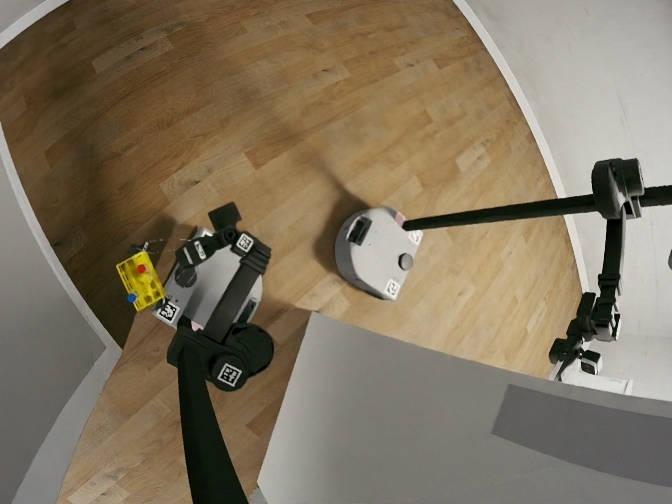

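Emit:
execute_actions(
  actions=[
    {"r2":{"base":{"translate_m":-0.235}}},
  ],
  cameras=[],
)

Emit:
execute_actions(
  actions=[
    {"r1":{"joints":{"gripper_m":0.07,"arm_m":0.003}},"r2":{"joints":{"lift_m":0.31}}},
  ],
  cameras=["r1_wrist_camera","r1_nav_camera"],
)

Scene clock: 67.40 s.
r1.base_odometry: x=+1.285 y=+1.020 heading=+1.925 (m, m, rad; r1's odometry frame)
r1.turned_by_wheels: +0.000 (rad since the last result)
r1.turned_by_imu: +0.001 (rad since the last result)
r1.base_tilt: forward=-1.6 right=+1.2 (deg)
r1.lidar_m: 2.09 2.20 2.03 2.05 2.25 2.08 1.86 0.66 0.39 0.55 1.42 2.05
r1.head_depth_mm: 316 325 335 349 368 388 413 / 371 379 394 413 430 448 469 / 450 461 374 468 489 503 530 / 573 603 638 679 725 801 - / 782 843 917 1002 1104 1229 1404 / 1027 1086 1142 1213 1292 1373 1470 / 1059 1120 1183 1252 1336 1421 1497
r1.base_status: not commanded
r1.joint_positions: lift_m=+0.870 arm_m=+0.055 wrist_yaw_rad=-0.335 wrist_pitch_rad=-0.022 wrist_roll_rad=+0.004 gripper_m=-0.032 head_pan_rad=-1.793 head_tilt_rad=-0.297
r1.joint_status: not commanded
r1.motor_effort: left_wheel=-1(1) right_wheel=+5(6) lift_m=+32(31) arm_m=-3(3) wrist_yaw_rad=+3(4) wrist_pitch_rad=+11(11) wrist_roll_rad=+0(0) gripper_m=-17(17) head_pan_rad=-5(4) head_tilt_rad=-1(1) (%)
r1.hand_pose: x=-0.1054 y=-0.4416 z=+0.9787 quat_wxyz=(+0.695, -0.110, -0.700, -0.126) (m; r1's base frame)
r1.wrist_depth_mm: 771 769 391 115 160 123 100 / 804 779 411 120 164 126 102 / 810 807 437 122 167 128 103 / 841 839 464 124 171 130 105 / 872 845 506 125 175 132 106 / 878 886 625 126 164 135 108 / 911 885 655 135 190 137 110
r2.base_odometry: x=-0.863 y=-1.659 heading=-2.544 (m, m, rad; r2's odometry frame)
r2.turned_by_wheels: +0.000 (rad since the last result)
r2.turned_by_imu: -0.002 (rad since the last result)
r2.base_tilt: forward=-1.1 right=+0.4 (deg)
r2.lidar_m: 0.85 0.54 0.50 2.31 0.55 0.34 0.30 0.30 0.66 2.67 1.99 1.80
r2.head_depth_mm: - 305 374 493 719 1082 - / - 316 395 532 782 - - / 417 354 433 595 884 - - / 471 1854 1636 1421 1310 - 1072 / 471 1870 1639 1274 1266 1228 1083 / 2125 1870 1645 1257 1282 1211 1099 / 2187 1882 1591 1468 1323 1202 1104
r2.base_status: done
r2.joint_positions: lift_m=+0.290 arm_m=+0.000 wrist_yaw_rad=+2.599 wrist_pitch_rad=-0.178 wrist_roll_rad=+0.004 gripper_m=+0.096 head_pan_rad=-2.593 head_tilt_rad=-1.087
r2.joint_status: not commanded
r2.motor_effort: left_wheel=+1(7) right_wheel=-2(10) lift_m=+14(14) arm_m=-3(3) wrist_yaw_rad=+1(1) wrist_pitch_rad=+12(12) wrist_roll_rad=+0(1) gripper_m=-19(19) head_pan_rad=-4(3) head_tilt_rad=-4(5) (%)
r2.hand_pose: x=+0.1068 y=+0.0670 z=+0.3599 quat_wxyz=(+0.250, +0.696, -0.128, +0.661) (m; r2's base frame)
r2.wrist_depth_mm: - - - - 501 519 552 / - - - 167 505 551 569 / - - - 170 121 580 607 / - - 167 130 132 611 647 / 894 899 159 131 129 154 690 / 679 - 153 137 136 132 714 / 560 542 159 154 156 148 606
pictures: none
No camera images: the call's "cameras" was empty. Leave "cameras" out to get every camera's image.

Scene clock: 71.10 s.
r1.base_odometry: x=+1.285 y=+1.020 heading=+1.925 (m, m, rad; r1's odometry frame)
r1.turned_by_wheels: +0.000 (rad since the last result)
r1.turned_by_imu: +0.228 (rad since the last result)
r1.base_tilt: forward=-1.6 right=+1.2 (deg)
r1.lidar_m: 2.26 2.08 2.05 2.19 2.08 2.04 1.43 0.63 0.37 0.97 1.74 2.09
r1.head_depth_mm: 440 426 417 442 472 485 460 / 575 588 603 619 637 582 723 / 829 860 893 929 967 1013 1049 / 1052 1102 1164 1232 1313 1398 1500 / 1107 1170 1233 1311 1399 1500 1555 / 1168 1227 1304 1392 1492 1593 1597 / 1231 1299 1382 1481 1588 1706 1606
r1.base_status: not commanded
r1.joint_positions: lift_m=+0.870 arm_m=+0.003 wrist_yaw_rad=-0.390 wrist_pitch_rad=-0.019 wrist_roll_rad=+0.004 gripper_m=+0.070 head_pan_rad=-1.794 head_tilt_rad=-0.304
r1.joint_status: all done
r1.on_its_own: wrist_yaw_rad is held at -0.376, not at your -0.330, by its stall guard, which is not easing now
r1.motor_effort: left_wheel=-1(50) right_wheel=+6(22) lift_m=+26(32) arm_m=-1(18) wrist_yaw_rad=+10(28) wrist_pitch_rad=+9(11) wrist_roll_rad=+0(0) gripper_m=-3(82) head_pan_rad=-5(5) head_tilt_rad=+2(1) (%)
r1.hand_pose: x=-0.1186 y=-0.3845 z=+0.9796 quat_wxyz=(+0.691, -0.130, -0.696, -0.144) (m; r1's base frame)
r1.wrist_depth_mm: 975 918 862 391 205 173 134 / - 944 864 404 209 175 136 / - 958 901 423 214 178 138 / - - 904 433 229 181 140 / - - 952 454 221 184 142 / - - - 474 174 178 143 / - - - 496 238 199 145
r2.base_odometry: x=-0.863 y=-1.659 heading=-2.544 (m, m, rad; r2's odometry frame)
r2.turned_by_wheels: +0.000 (rad since the last result)
r2.turned_by_imu: -0.001 (rad since the last result)
r2.base_tilt: forward=-1.1 right=+0.4 (deg)
r2.lidar_m: 0.85 0.53 0.50 2.30 0.54 0.33 0.29 0.29 0.63 2.67 1.98 1.80
r2.head_depth_mm: - 301 363 480 701 1011 - / - 309 383 515 760 - - / 457 343 417 570 859 - - / 468 1862 1628 1430 1294 - 1073 / 2032 1863 1637 1272 1201 1228 1088 / 2030 1865 1640 1262 1269 1220 1102 / 2189 1872 1573 1446 1322 1202 1103
r2.base_status: not commanded
r2.joint_positions: lift_m=+0.310 arm_m=+0.000 wrist_yaw_rad=+2.599 wrist_pitch_rad=-0.178 wrist_roll_rad=+0.004 gripper_m=+0.096 head_pan_rad=-2.593 head_tilt_rad=-1.087
r2.joint_status: all done
r2.motor_effort: left_wheel=+1(1) right_wheel=-2(2) lift_m=+25(29) arm_m=-3(3) wrist_yaw_rad=+1(1) wrist_pitch_rad=+12(12) wrist_roll_rad=+1(0) gripper_m=-18(20) head_pan_rad=-2(4) head_tilt_rad=-6(5) (%)
r2.hand_pose: x=+0.1068 y=+0.0670 z=+0.3791 quat_wxyz=(+0.250, +0.696, -0.128, +0.661) (m; r2's base frame)
r2.wrist_depth_mm: - - - - 499 518 542 / - - - 166 506 550 578 / - - - 169 120 576 611 / - - 167 130 132 609 652 / 929 928 159 131 129 154 692 / 715 - 153 137 136 131 715 / 585 572 158 154 156 149 632
pictures: r1_nav_camera (sideways: a quarter turn counterclockwise sets it upright), r1_wrist_camera
Images, in order (width x height): r1_nav_camera 672x504, r1_wrist_camera 644x364.

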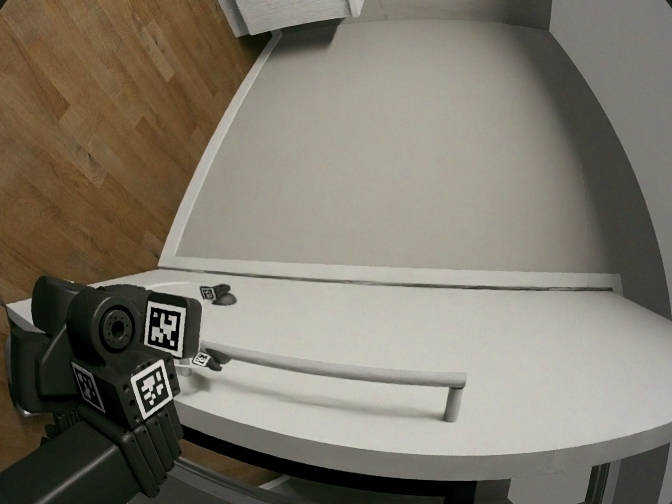

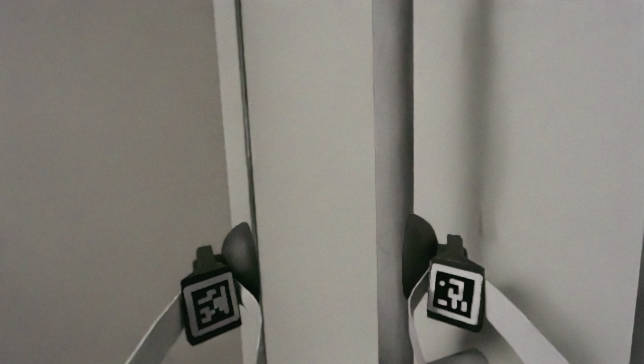

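Emit:
execute_actions(
  actions=[
    {"r1":{"base":{"translate_m":0.07}},"r2":{"base":{"translate_m":-0.03}}},
  ],
  cameras=["r1_wrist_camera"],
)

Scene clock: 73.97 s.
r1.base_odometry: x=+1.261 y=+1.086 heading=+1.925 (m, m, rad; r1's odometry frame)
r1.turned_by_wheels: +0.000 (rad since the last result)
r1.turned_by_imu: +0.001 (rad since the last result)
r1.base_tilt: forward=-1.6 right=+1.2 (deg)
r1.lidar_m: 2.19 2.04 2.01 2.15 2.14 2.10 1.48 0.43 0.41 1.21 1.81 2.03
r1.head_depth_mm: 580 591 600 611 623 636 645 / 770 789 806 828 846 873 970 / 1045 1083 1136 1201 1271 1357 1440 / 1100 1155 1215 1290 1369 1449 1521 / 1149 1213 1289 1364 1459 1551 1589 / 1211 1278 1354 1446 1545 1664 1602 / 1275 1355 1442 1541 1651 1777 1602
r1.base_status: done
r1.joint_positions: lift_m=+0.870 arm_m=+0.003 wrist_yaw_rad=-0.378 wrist_pitch_rad=-0.020 wrist_roll_rad=+0.004 gripper_m=+0.070 head_pan_rad=-1.794 head_tilt_rad=-0.304
r1.joint_status: not commanded
r1.on_its_own: wrist_yaw_rad is held at -0.376, not at your -0.330, by its stall guard, which is not easing now
r1.motor_effort: left_wheel=-1(3) right_wheel=+0(19) lift_m=+26(25) arm_m=-1(1) wrist_yaw_rad=+1(21) wrist_pitch_rad=+10(10) wrist_roll_rad=+0(0) gripper_m=+0(6) head_pan_rad=-4(4) head_tilt_rad=+2(1) (%)
r1.hand_pose: x=-0.1159 y=-0.3856 z=+0.9794 quat_wxyz=(+0.692, -0.126, -0.697, -0.140) (m; r1's base frame)
r1.wrist_depth_mm: - 968 907 566 340 215 187 / - - 936 597 348 225 188 / - - 964 619 356 221 192 / - - - 637 365 224 194 / - - - 667 381 227 196 / - - - 711 442 239 199 / - - - 733 393 209 201
r2.base_odometry: x=-0.838 y=-1.642 heading=-2.544 (m, m, rad; r2's odometry frame)
r2.turned_by_wheels: +0.000 (rad since the last result)
r2.turned_by_imu: +0.000 (rad since the last result)
r2.base_tilt: forward=-1.2 right=+0.4 (deg)
r2.lidar_m: 0.86 0.53 0.52 2.25 0.50 0.31 0.27 0.27 0.67 2.66 2.02 1.83
r2.head_depth_mm: - 294 341 449 654 940 - / - 300 361 485 715 - 1053 / - 307 384 526 811 - - / 523 1854 1628 1385 1289 - 1072 / 2075 1855 1628 1274 1266 1228 1085 / 2144 1867 1638 1260 1283 1210 1101 / 2188 1872 1565 1466 1323 1202 1105
r2.base_status: done
r2.joint_positions: lift_m=+0.310 arm_m=+0.000 wrist_yaw_rad=+2.599 wrist_pitch_rad=-0.179 wrist_roll_rad=+0.004 gripper_m=+0.096 head_pan_rad=-2.593 head_tilt_rad=-1.089
r2.joint_status: not commanded
r2.motor_effort: left_wheel=-2(16) right_wheel=-2(20) lift_m=+26(25) arm_m=-3(3) wrist_yaw_rad=+0(1) wrist_pitch_rad=+12(13) wrist_roll_rad=+0(1) gripper_m=-19(19) head_pan_rad=-3(3) head_tilt_rad=-5(5) (%)
r2.hand_pose: x=+0.1067 y=+0.0671 z=+0.3791 quat_wxyz=(+0.250, +0.696, -0.128, +0.661) (m; r2's base frame)
r2.wrist_depth_mm: - - - - 514 528 557 / - - - 167 516 560 588 / - - - 170 121 587 622 / - - 167 130 132 619 658 / 915 907 160 132 130 154 693 / 705 - 153 137 136 132 728 / 583 568 158 155 156 148 633
pictures: r1_wrist_camera
Images, in order (width x height): r1_wrist_camera 644x364.

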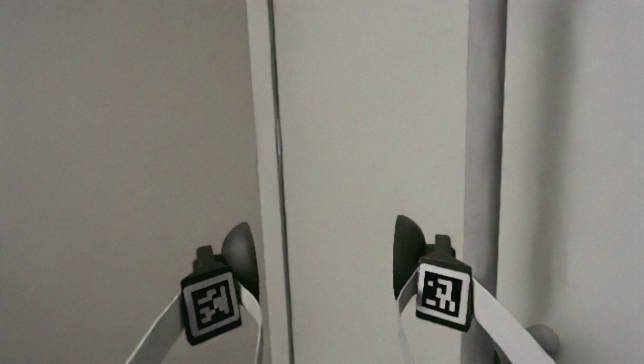

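Emit:
execute_actions(
  actions=[
    {"r1":{"joints":{"wrist_yaw_rad":3.0,"wrist_pitch_rad":-0.4,"gripper_m":0.03,"lift_m":0.68,"head_pan_rad":0,"head_tilt_rad":-1.0}}},
  ],
  cameras=[],
)

Emit:
execute_actions(
  actions=[
    {"r1":{"base":{"rotate_rad":-0.32},"joints":{"lift_m":0.57}}},
  ],
  cameras=[],
)

Emit:
execute_actions(
  actions=[
    {"r1":{"base":{"translate_m":-0.27},"joints":{"lift_m":0.29}}},
  ],
  cameras=[],
)

Emit:
execute_actions(
  actions=[
    {"r1":{"base":{"translate_m":-0.7}},"r2":{"base":{"translate_m":-0.33}}},
  ],
  cameras=[],
)

Emit:
execute_actions(
  actions=[
    {"r1":{"base":{"rotate_rad":-1.1}}},
  ],
  cameras=["r1_nav_camera"],
)

Scene clock: 77.67 s.
r1.base_odometry: x=+1.261 y=+1.086 heading=+1.925 (m, m, rad; r1's odometry frame)
r1.turned_by_wheels: +0.000 (rad since the last result)
r1.turned_by_imu: +0.001 (rad since the last result)
r1.base_tilt: forward=-1.6 right=+1.2 (deg)
r1.lidar_m: 2.19 2.04 2.01 2.16 2.13 2.11 1.49 0.43 0.41 1.21 1.81 2.03
r1.head_depth_mm: 2055 2008 1734 1517 1352 1221 1109 / 2402 2035 1747 1522 1354 1221 1113 / 2442 2039 1753 1532 1358 1227 1116 / 2455 2058 1752 1538 1364 1234 1120 / 2493 2067 1761 1548 1373 1234 1121 / 2391 2074 1781 1549 1379 1241 1127 / 2257 2092 1796 1562 1386 1246 1135
r1.base_status: not commanded
r1.joint_positions: lift_m=+0.680 arm_m=+0.003 wrist_yaw_rad=+2.998 wrist_pitch_rad=-0.416 wrist_roll_rad=+0.004 gripper_m=+0.030 head_pan_rad=-0.007 head_tilt_rad=-0.987
r1.joint_status: all done
r1.motor_effort: left_wheel=+0(0) right_wheel=+0(0) lift_m=+19(23) arm_m=-1(1) wrist_yaw_rad=+2(2) wrist_pitch_rad=+8(9) wrist_roll_rad=+0(0) gripper_m=+0(80) head_pan_rad=+4(61) head_tilt_rad=-4(31) (%)
r1.hand_pose: x=+0.0110 y=+0.0744 z=+0.6935 quat_wxyz=(+0.196, +0.702, +0.096, +0.678) (m; r1's base frame)
r1.wrist_depth_mm: - - - - - - - / - - - - - - - / - - - - - - - / - - - - - - - / - - - - - - - / - - - - - - - / 900 892 - 876 831 861 841
r2.base_odometry: x=-0.838 y=-1.642 heading=-2.544 (m, m, rad; r2's odometry frame)
r2.turned_by_wheels: +0.000 (rad since the last result)
r2.turned_by_imu: -0.001 (rad since the last result)
r2.base_tilt: forward=-1.1 right=+0.4 (deg)
r2.lidar_m: 0.86 0.53 0.52 2.26 0.50 0.31 0.27 0.27 0.67 2.65 2.02 1.82
r2.head_depth_mm: - 294 341 449 655 940 - / - 300 361 485 716 - 1056 / - 307 384 527 809 - - / 2144 1745 1630 1391 1290 - 1073 / 2174 594 1632 1271 1267 1232 1087 / 2172 748 1646 1257 1281 1214 1097 / 2183 803 1565 1463 1325 1201 1104
r2.base_status: not commanded
r2.joint_positions: lift_m=+0.310 arm_m=+0.000 wrist_yaw_rad=+2.599 wrist_pitch_rad=-0.179 wrist_roll_rad=+0.004 gripper_m=+0.096 head_pan_rad=-2.593 head_tilt_rad=-1.089
r2.joint_status: not commanded
r2.motor_effort: left_wheel=-1(2) right_wheel=-2(2) lift_m=+25(25) arm_m=-3(3) wrist_yaw_rad=+1(1) wrist_pitch_rad=+12(12) wrist_roll_rad=+0(1) gripper_m=-19(18) head_pan_rad=-4(3) head_tilt_rad=-6(5) (%)
r2.hand_pose: x=+0.1067 y=+0.0671 z=+0.3791 quat_wxyz=(+0.250, +0.696, -0.128, +0.661) (m; r2's base frame)
r2.wrist_depth_mm: - - - - 509 532 559 / - - - 167 508 562 587 / - - - 170 120 590 626 / - - 167 129 132 616 654 / 916 917 159 131 129 154 702 / 712 - 153 136 135 132 723 / 578 562 158 154 156 148 636
pictures: none
No camera images: the call's "cameras" was empty. Leave "cameras" out to get every camera's image.

Scene clock: 79.50 s.
r1.base_odometry: x=+1.261 y=+1.086 heading=+1.605 (m, m, rad; r1's odometry frame)
r1.turned_by_wheels: -0.320 (rad since the last result)
r1.turned_by_imu: -0.315 (rad since the last result)
r1.base_tilt: forward=-1.6 right=+1.2 (deg)
r1.lidar_m: 2.04 2.27 2.01 2.01 2.38 2.10 2.11 1.29 0.41 0.51 1.36 2.03
r1.head_depth_mm: 1890 2008 1732 1520 1353 1216 1111 / 1961 2034 1740 1529 1362 1222 1113 / 2032 2038 1750 1535 1362 1226 1119 / 2118 2040 1762 1537 1370 1230 1120 / 2336 2072 1760 1544 1371 1236 1124 / 2487 2069 1787 1549 1378 1242 1129 / 2509 2085 1782 1557 1383 1247 1129
r1.base_status: done
r1.joint_positions: lift_m=+0.570 arm_m=+0.003 wrist_yaw_rad=+2.998 wrist_pitch_rad=-0.416 wrist_roll_rad=+0.004 gripper_m=+0.030 head_pan_rad=-0.007 head_tilt_rad=-0.987
r1.joint_status: all done
r1.motor_effort: left_wheel=+0(3) right_wheel=-2(6) lift_m=+19(21) arm_m=-1(1) wrist_yaw_rad=+0(2) wrist_pitch_rad=+8(8) wrist_roll_rad=+0(0) gripper_m=+0(0) head_pan_rad=+5(4) head_tilt_rad=-4(4) (%)
r1.hand_pose: x=+0.0109 y=+0.0744 z=+0.5834 quat_wxyz=(+0.196, +0.702, +0.096, +0.678) (m; r1's base frame)
r1.wrist_depth_mm: - - - - - - - / - - - - - - - / - - - - - - - / - - - - - - - / - - - - - - - / 903 893 - 863 899 868 846 / 770 772 - 752 735 741 750
r2.base_odometry: x=-0.838 y=-1.642 heading=-2.544 (m, m, rad; r2's odometry frame)
r2.turned_by_wheels: +0.000 (rad since the last result)
r2.turned_by_imu: +0.000 (rad since the last result)
r2.base_tilt: forward=-1.1 right=+0.4 (deg)
r2.lidar_m: 0.86 0.53 0.52 2.26 0.50 0.31 0.27 0.27 0.67 2.66 2.02 1.83
r2.head_depth_mm: - 294 341 450 654 939 - / - 300 361 485 715 - 1052 / - 307 384 526 810 - - / 2144 1861 1603 1427 1293 - 1071 / 2163 1857 1554 1272 1277 1229 1087 / 2184 1864 1590 1275 1283 1213 1100 / 2181 717 1588 1472 1326 1202 1101
r2.base_status: not commanded
r2.joint_positions: lift_m=+0.310 arm_m=+0.000 wrist_yaw_rad=+2.599 wrist_pitch_rad=-0.179 wrist_roll_rad=+0.004 gripper_m=+0.096 head_pan_rad=-2.593 head_tilt_rad=-1.089
r2.joint_status: not commanded
r2.motor_effort: left_wheel=-2(2) right_wheel=-2(2) lift_m=+26(25) arm_m=-2(3) wrist_yaw_rad=+0(0) wrist_pitch_rad=+12(12) wrist_roll_rad=+1(0) gripper_m=-19(19) head_pan_rad=-3(3) head_tilt_rad=-5(3) (%)
r2.hand_pose: x=+0.1067 y=+0.0671 z=+0.3791 quat_wxyz=(+0.250, +0.696, -0.128, +0.661) (m; r2's base frame)
r2.wrist_depth_mm: - - - - 505 523 552 / - - - 167 510 554 583 / - - - 169 120 599 622 / - - 168 130 132 621 660 / 929 922 159 131 128 154 696 / 710 - 153 136 135 132 728 / 586 565 158 154 157 148 645
pictures: none
No camera images: the call's "cameras" was empty. Leave "cameras" out to get every camera's image.

Scene clock: 83.57 s.
r1.base_odometry: x=+1.270 y=+0.816 heading=+1.605 (m, m, rad; r1's odometry frame)
r1.turned_by_wheels: +0.000 (rad since the last result)
r1.turned_by_imu: +0.000 (rad since the last result)
r1.base_tilt: forward=-1.6 right=+1.2 (deg)
r1.lidar_m: 2.30 2.37 2.09 2.09 2.09 1.84 1.85 1.21 0.53 0.39 0.39 2.29
r1.head_depth_mm: 2197 2006 1734 1523 1352 1220 1109 / 2229 2018 1741 1521 1359 1221 1111 / 2294 2032 1746 1535 1359 1226 1116 / 2333 2037 1758 1537 1359 1231 1119 / 2390 2069 1768 1538 1371 1236 1126 / 2478 2067 1776 1548 1374 1239 1128 / 2503 2076 1776 1562 1379 1239 1132
r1.base_status: done
r1.joint_positions: lift_m=+0.290 arm_m=+0.003 wrist_yaw_rad=+2.999 wrist_pitch_rad=-0.416 wrist_roll_rad=+0.004 gripper_m=+0.030 head_pan_rad=-0.007 head_tilt_rad=-0.989
r1.joint_status: all done
r1.motor_effort: left_wheel=+0(8) right_wheel=-1(10) lift_m=+20(20) arm_m=-1(1) wrist_yaw_rad=+0(1) wrist_pitch_rad=+8(8) wrist_roll_rad=+0(0) gripper_m=+0(0) head_pan_rad=+4(4) head_tilt_rad=-4(5) (%)
r1.hand_pose: x=+0.0107 y=+0.0743 z=+0.3033 quat_wxyz=(+0.196, +0.702, +0.096, +0.678) (m; r1's base frame)
r1.wrist_depth_mm: - - - - - - - / - - - - - - - / - - - - - - - / 827 - 786 776 769 767 750 / 660 647 661 646 623 615 608 / 542 541 - 535 548 521 515 / 471 478 - - 443 446 445
r2.base_odometry: x=-0.838 y=-1.642 heading=-2.544 (m, m, rad; r2's odometry frame)
r2.turned_by_wheels: +0.000 (rad since the last result)
r2.turned_by_imu: -0.001 (rad since the last result)
r2.base_tilt: forward=-1.2 right=+0.4 (deg)
r2.lidar_m: 0.86 0.53 0.52 2.27 0.50 0.31 0.27 0.28 0.53 0.66 2.02 1.83
r2.head_depth_mm: - 295 341 450 655 941 - / - 300 361 485 715 - 1056 / - 307 384 527 810 - - / 2144 1856 1624 1454 1295 - 1071 / 2148 1858 1631 1458 1294 1227 1083 / 2180 1873 1640 1460 1131 1181 1103 / 2169 1870 1656 1465 1103 1174 1101
r2.base_status: not commanded
r2.joint_positions: lift_m=+0.310 arm_m=+0.000 wrist_yaw_rad=+2.599 wrist_pitch_rad=-0.179 wrist_roll_rad=+0.004 gripper_m=+0.096 head_pan_rad=-2.593 head_tilt_rad=-1.089
r2.joint_status: not commanded
r2.motor_effort: left_wheel=-2(2) right_wheel=-2(2) lift_m=+25(25) arm_m=-3(3) wrist_yaw_rad=+0(0) wrist_pitch_rad=+12(12) wrist_roll_rad=+1(1) gripper_m=-19(19) head_pan_rad=-3(3) head_tilt_rad=-4(4) (%)
r2.hand_pose: x=+0.1067 y=+0.0671 z=+0.3791 quat_wxyz=(+0.250, +0.696, -0.128, +0.661) (m; r2's base frame)
r2.wrist_depth_mm: - - - - 508 533 554 / - - - 167 510 565 587 / - - - 170 120 592 622 / - - 168 130 132 618 660 / 909 898 160 131 129 154 693 / 700 - 153 137 135 132 721 / 578 562 158 154 156 148 645
pictures: none
No camera images: the call's "cameras" was empty. Leave "cameras" out to get every camera's image.

Scene clock: 87.83 s.
r1.base_odometry: x=+1.294 y=+0.116 heading=+1.605 (m, m, rad; r1's odometry frame)
r1.turned_by_wheels: +0.000 (rad since the last result)
r1.turned_by_imu: -0.002 (rad since the last result)
r1.base_tilt: forward=-1.5 right=+1.2 (deg)
r1.lidar_m: 2.97 2.60 2.29 2.23 1.33 1.17 1.18 0.97 0.86 0.86 1.45 0.96
r1.head_depth_mm: 2377 1918 1455 1421 1352 1215 1110 / 2398 2018 1738 1517 1358 1228 1111 / 2434 2041 1756 1524 1357 1231 1117 / 2434 2048 1752 1533 1368 1232 1120 / 2484 2064 1760 1542 1376 1233 1122 / 2474 2068 1778 1553 1383 1243 1126 / 2486 2072 1782 1561 1381 1243 1135
r1.base_status: done
r1.joint_positions: lift_m=+0.290 arm_m=+0.003 wrist_yaw_rad=+2.999 wrist_pitch_rad=-0.416 wrist_roll_rad=+0.004 gripper_m=+0.030 head_pan_rad=-0.007 head_tilt_rad=-0.989
r1.joint_status: not commanded
r1.motor_effort: left_wheel=+1(4) right_wheel=-1(10) lift_m=+21(19) arm_m=+0(1) wrist_yaw_rad=+1(1) wrist_pitch_rad=+8(8) wrist_roll_rad=+0(0) gripper_m=+0(0) head_pan_rad=+4(4) head_tilt_rad=-4(4) (%)
r1.hand_pose: x=+0.0107 y=+0.0743 z=+0.3033 quat_wxyz=(+0.196, +0.702, +0.096, +0.678) (m; r1's base frame)
r1.wrist_depth_mm: - - - - - - - / - - - - - - - / - - - - - - - / 836 - 803 777 772 770 753 / 671 649 666 633 626 614 611 / 546 544 - 529 541 522 514 / 465 479 - - 443 452 444
r2.base_odometry: x=-0.565 y=-1.457 heading=-2.544 (m, m, rad; r2's odometry frame)
r2.turned_by_wheels: +0.000 (rad since the last result)
r2.turned_by_imu: -0.003 (rad since the last result)
r2.base_tilt: forward=-1.2 right=+0.4 (deg)
r2.lidar_m: 1.06 0.78 2.64 0.54 0.31 0.27 0.27 0.32 2.54 2.55 2.37 0.96
r2.head_depth_mm: 288 314 372 458 593 713 - / 301 352 427 542 736 - 1053 / 2090 1776 536 693 984 - - / 2153 1850 1628 1449 1312 - 1072 / 2157 1861 1635 1454 1320 1227 1088 / 2177 1868 1643 1461 1318 1215 1102 / 2175 1879 1647 1462 1319 1202 1103
r2.base_status: done
r2.joint_positions: lift_m=+0.310 arm_m=+0.000 wrist_yaw_rad=+2.599 wrist_pitch_rad=-0.179 wrist_roll_rad=+0.004 gripper_m=+0.096 head_pan_rad=-2.593 head_tilt_rad=-1.089
r2.joint_status: not commanded
r2.motor_effort: left_wheel=-1(7) right_wheel=-3(11) lift_m=+25(25) arm_m=-3(3) wrist_yaw_rad=+0(1) wrist_pitch_rad=+12(12) wrist_roll_rad=+0(0) gripper_m=-18(19) head_pan_rad=-4(3) head_tilt_rad=-5(4) (%)
r2.hand_pose: x=+0.1067 y=+0.0671 z=+0.3791 quat_wxyz=(+0.250, +0.696, -0.128, +0.661) (m; r2's base frame)
r2.wrist_depth_mm: - - - - - 671 672 / - - - 166 - 674 722 / 612 - - 171 121 716 736 / 570 - 167 130 131 751 809 / 570 927 159 132 129 153 841 / 541 - 153 136 134 132 782 / 504 571 158 154 156 148 638
pictures: none
No camera images: the call's "cameras" was empty. Leave "cameras" out to get every camera's image.

Scene clock: 89.90 s.
r1.base_odometry: x=+1.294 y=+0.116 heading=+0.505 (m, m, rad; r1's odometry frame)
r1.turned_by_wheels: -1.100 (rad since the last result)
r1.turned_by_imu: -1.081 (rad since the last result)
r1.base_tilt: forward=-1.5 right=+1.2 (deg)
r1.lidar_m: 1.49 0.96 1.23 2.67 2.30 2.30 1.37 1.18 1.18 1.00 0.86 0.86
r1.head_depth_mm: 2396 1057 1182 1399 1350 1224 1110 / 2397 2019 1730 1490 1355 1222 1116 / 2418 2026 1745 1529 1365 1231 1114 / 2401 2047 1752 1530 1370 1232 1121 / 2271 1914 1756 1541 1376 1230 1122 / 1427 1605 1743 1525 1380 1241 1129 / 1299 1459 1335 1411 1380 1243 1132
r1.base_status: done
r1.joint_positions: lift_m=+0.290 arm_m=+0.003 wrist_yaw_rad=+2.999 wrist_pitch_rad=-0.416 wrist_roll_rad=+0.004 gripper_m=+0.030 head_pan_rad=-0.007 head_tilt_rad=-0.989
r1.joint_status: not commanded
r1.motor_effort: left_wheel=+1(5) right_wheel=-1(10) lift_m=+20(19) arm_m=-1(1) wrist_yaw_rad=+1(1) wrist_pitch_rad=+8(8) wrist_roll_rad=+0(0) gripper_m=+0(0) head_pan_rad=+4(5) head_tilt_rad=-4(4) (%)
r1.hand_pose: x=+0.0107 y=+0.0743 z=+0.3033 quat_wxyz=(+0.196, +0.702, +0.096, +0.678) (m; r1's base frame)
r1.wrist_depth_mm: - - - - - - 909 / - - - - - - 890 / - - - - - - 742 / 823 - 804 773 765 761 747 / 658 650 664 627 627 616 606 / 550 540 - 530 545 522 512 / 467 477 - - 439 449 445
r2.base_odometry: x=-0.565 y=-1.457 heading=-2.544 (m, m, rad; r2's odometry frame)
r2.turned_by_wheels: +0.000 (rad since the last result)
r2.turned_by_imu: +0.000 (rad since the last result)
r2.base_tilt: forward=-1.1 right=+0.4 (deg)
r2.lidar_m: 1.06 0.78 2.64 0.54 0.31 0.27 0.27 0.32 2.53 2.55 2.37 0.96
r2.head_depth_mm: 288 314 372 459 594 713 - / 300 352 428 542 735 - 1056 / 2096 1778 536 693 983 - - / 2146 1847 1626 1446 1310 - 1070 / 2170 1862 1641 1459 1314 1225 1087 / 2173 1873 1648 1466 1316 1215 1098 / 2185 1876 1644 1470 1325 1205 1102
r2.base_status: not commanded
r2.joint_positions: lift_m=+0.310 arm_m=+0.000 wrist_yaw_rad=+2.599 wrist_pitch_rad=-0.179 wrist_roll_rad=+0.004 gripper_m=+0.096 head_pan_rad=-2.593 head_tilt_rad=-1.089
r2.joint_status: not commanded
r2.motor_effort: left_wheel=-1(1) right_wheel=-3(3) lift_m=+26(25) arm_m=-3(2) wrist_yaw_rad=+0(1) wrist_pitch_rad=+12(12) wrist_roll_rad=+0(1) gripper_m=-19(19) head_pan_rad=-3(3) head_tilt_rad=-5(5) (%)
r2.hand_pose: x=+0.1067 y=+0.0671 z=+0.3791 quat_wxyz=(+0.250, +0.696, -0.128, +0.661) (m; r2's base frame)
r2.wrist_depth_mm: - - - - - 659 672 / - - - 167 - 683 705 / 622 - - 170 120 714 752 / 568 - 167 130 132 749 807 / 570 908 159 131 129 153 832 / 549 - 153 136 135 132 780 / 502 569 158 154 156 148 638
pictures: r1_nav_camera (sideways: a quarter turn counterclockwise sets it upright)
Images, in order (width x height): r1_nav_camera 672x504.

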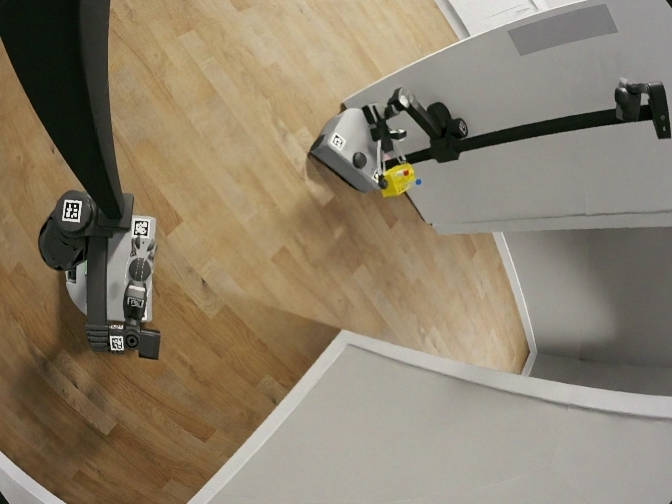

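Emit:
execute_actions(
  actions=[
    {"r1":{"base":{"translate_m":0.7}}},
  ],
  cameras=["r1_nav_camera"],
)

Scene clock: 94.00 s.
r1.base_odometry: x=+1.907 y=+0.455 heading=+0.505 (m, m, rad; r1's odometry frame)
r1.turned_by_wheels: +0.000 (rad since the last result)
r1.turned_by_imu: +0.004 (rad since the last result)
r1.base_tilt: forward=-1.6 right=+1.2 (deg)
r1.lidar_m: 1.71 0.77 0.50 0.51 2.80 2.79 1.94 1.66 0.73 0.42 0.35 2.71
r1.head_depth_mm: 2397 2002 1725 1516 1350 1217 1082 / 2290 2018 1722 1522 1361 1219 1117 / 2141 2034 1751 1526 1359 1225 1118 / 1922 2044 1767 1534 1371 1235 1118 / 1753 1961 1767 1532 1368 1233 1121 / 1609 1123 1203 1395 1379 1244 1128 / 858 931 1033 1193 1349 1245 1133
r1.base_status: done
r1.joint_positions: lift_m=+0.290 arm_m=+0.003 wrist_yaw_rad=+2.999 wrist_pitch_rad=-0.416 wrist_roll_rad=+0.004 gripper_m=+0.030 head_pan_rad=-0.007 head_tilt_rad=-0.989
r1.joint_status: not commanded
r1.motor_effort: left_wheel=+0(7) right_wheel=-1(8) lift_m=+20(19) arm_m=-1(1) wrist_yaw_rad=+1(1) wrist_pitch_rad=+8(8) wrist_roll_rad=+0(0) gripper_m=+0(0) head_pan_rad=+4(5) head_tilt_rad=-4(4) (%)
r1.hand_pose: x=+0.0107 y=+0.0743 z=+0.3033 quat_wxyz=(+0.196, +0.702, +0.096, +0.678) (m; r1's base frame)
r1.wrist_depth_mm: - - - 810 394 662 591 / - - - 892 784 691 624 / - - - 644 618 732 659 / 813 - 784 625 589 762 699 / 657 648 667 627 624 620 616 / 548 540 - 531 540 522 516 / 469 482 - - 445 447 444
r2.base_odometry: x=-0.565 y=-1.457 heading=-2.544 (m, m, rad; r2's odometry frame)
r2.turned_by_wheels: +0.000 (rad since the last result)
r2.turned_by_imu: -0.001 (rad since the last result)
r2.base_tilt: forward=-1.1 right=+0.4 (deg)
r2.lidar_m: 0.42 0.78 2.64 0.54 0.31 0.27 0.27 0.32 2.53 2.54 2.37 2.14
r2.head_depth_mm: 288 314 372 459 593 712 - / 301 352 427 541 736 - 1055 / 2093 1775 537 692 982 - - / 2155 1860 1629 1452 1310 - 1070 / 2159 1852 1625 1456 1316 1226 1086 / 2187 1878 1646 1464 1312 1213 1100 / 2189 1881 1644 1465 1321 1206 1105
r2.base_status: not commanded
r2.joint_positions: lift_m=+0.310 arm_m=+0.000 wrist_yaw_rad=+2.599 wrist_pitch_rad=-0.179 wrist_roll_rad=+0.004 gripper_m=+0.096 head_pan_rad=-2.593 head_tilt_rad=-1.089
r2.joint_status: not commanded
r2.motor_effort: left_wheel=-1(1) right_wheel=-3(3) lift_m=+25(25) arm_m=-3(2) wrist_yaw_rad=+0(0) wrist_pitch_rad=+12(12) wrist_roll_rad=+0(1) gripper_m=-19(18) head_pan_rad=-3(3) head_tilt_rad=-5(4) (%)
r2.hand_pose: x=+0.1067 y=+0.0671 z=+0.3791 quat_wxyz=(+0.250, +0.696, -0.128, +0.661) (m; r2's base frame)
r2.wrist_depth_mm: - - - - - 656 674 / - - - 167 - 692 704 / 614 - - 170 120 722 743 / 575 - 167 130 132 753 793 / 572 908 160 131 128 154 817 / 538 - 153 136 135 131 521 / 509 567 158 154 157 149 413
pictures: r1_nav_camera (sideways: a quarter turn counterclockwise sets it upright)
Images, in order (width x height): r1_nav_camera 672x504.

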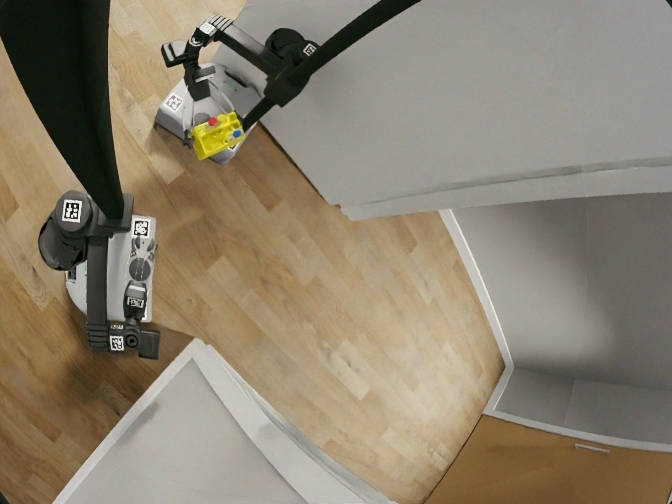

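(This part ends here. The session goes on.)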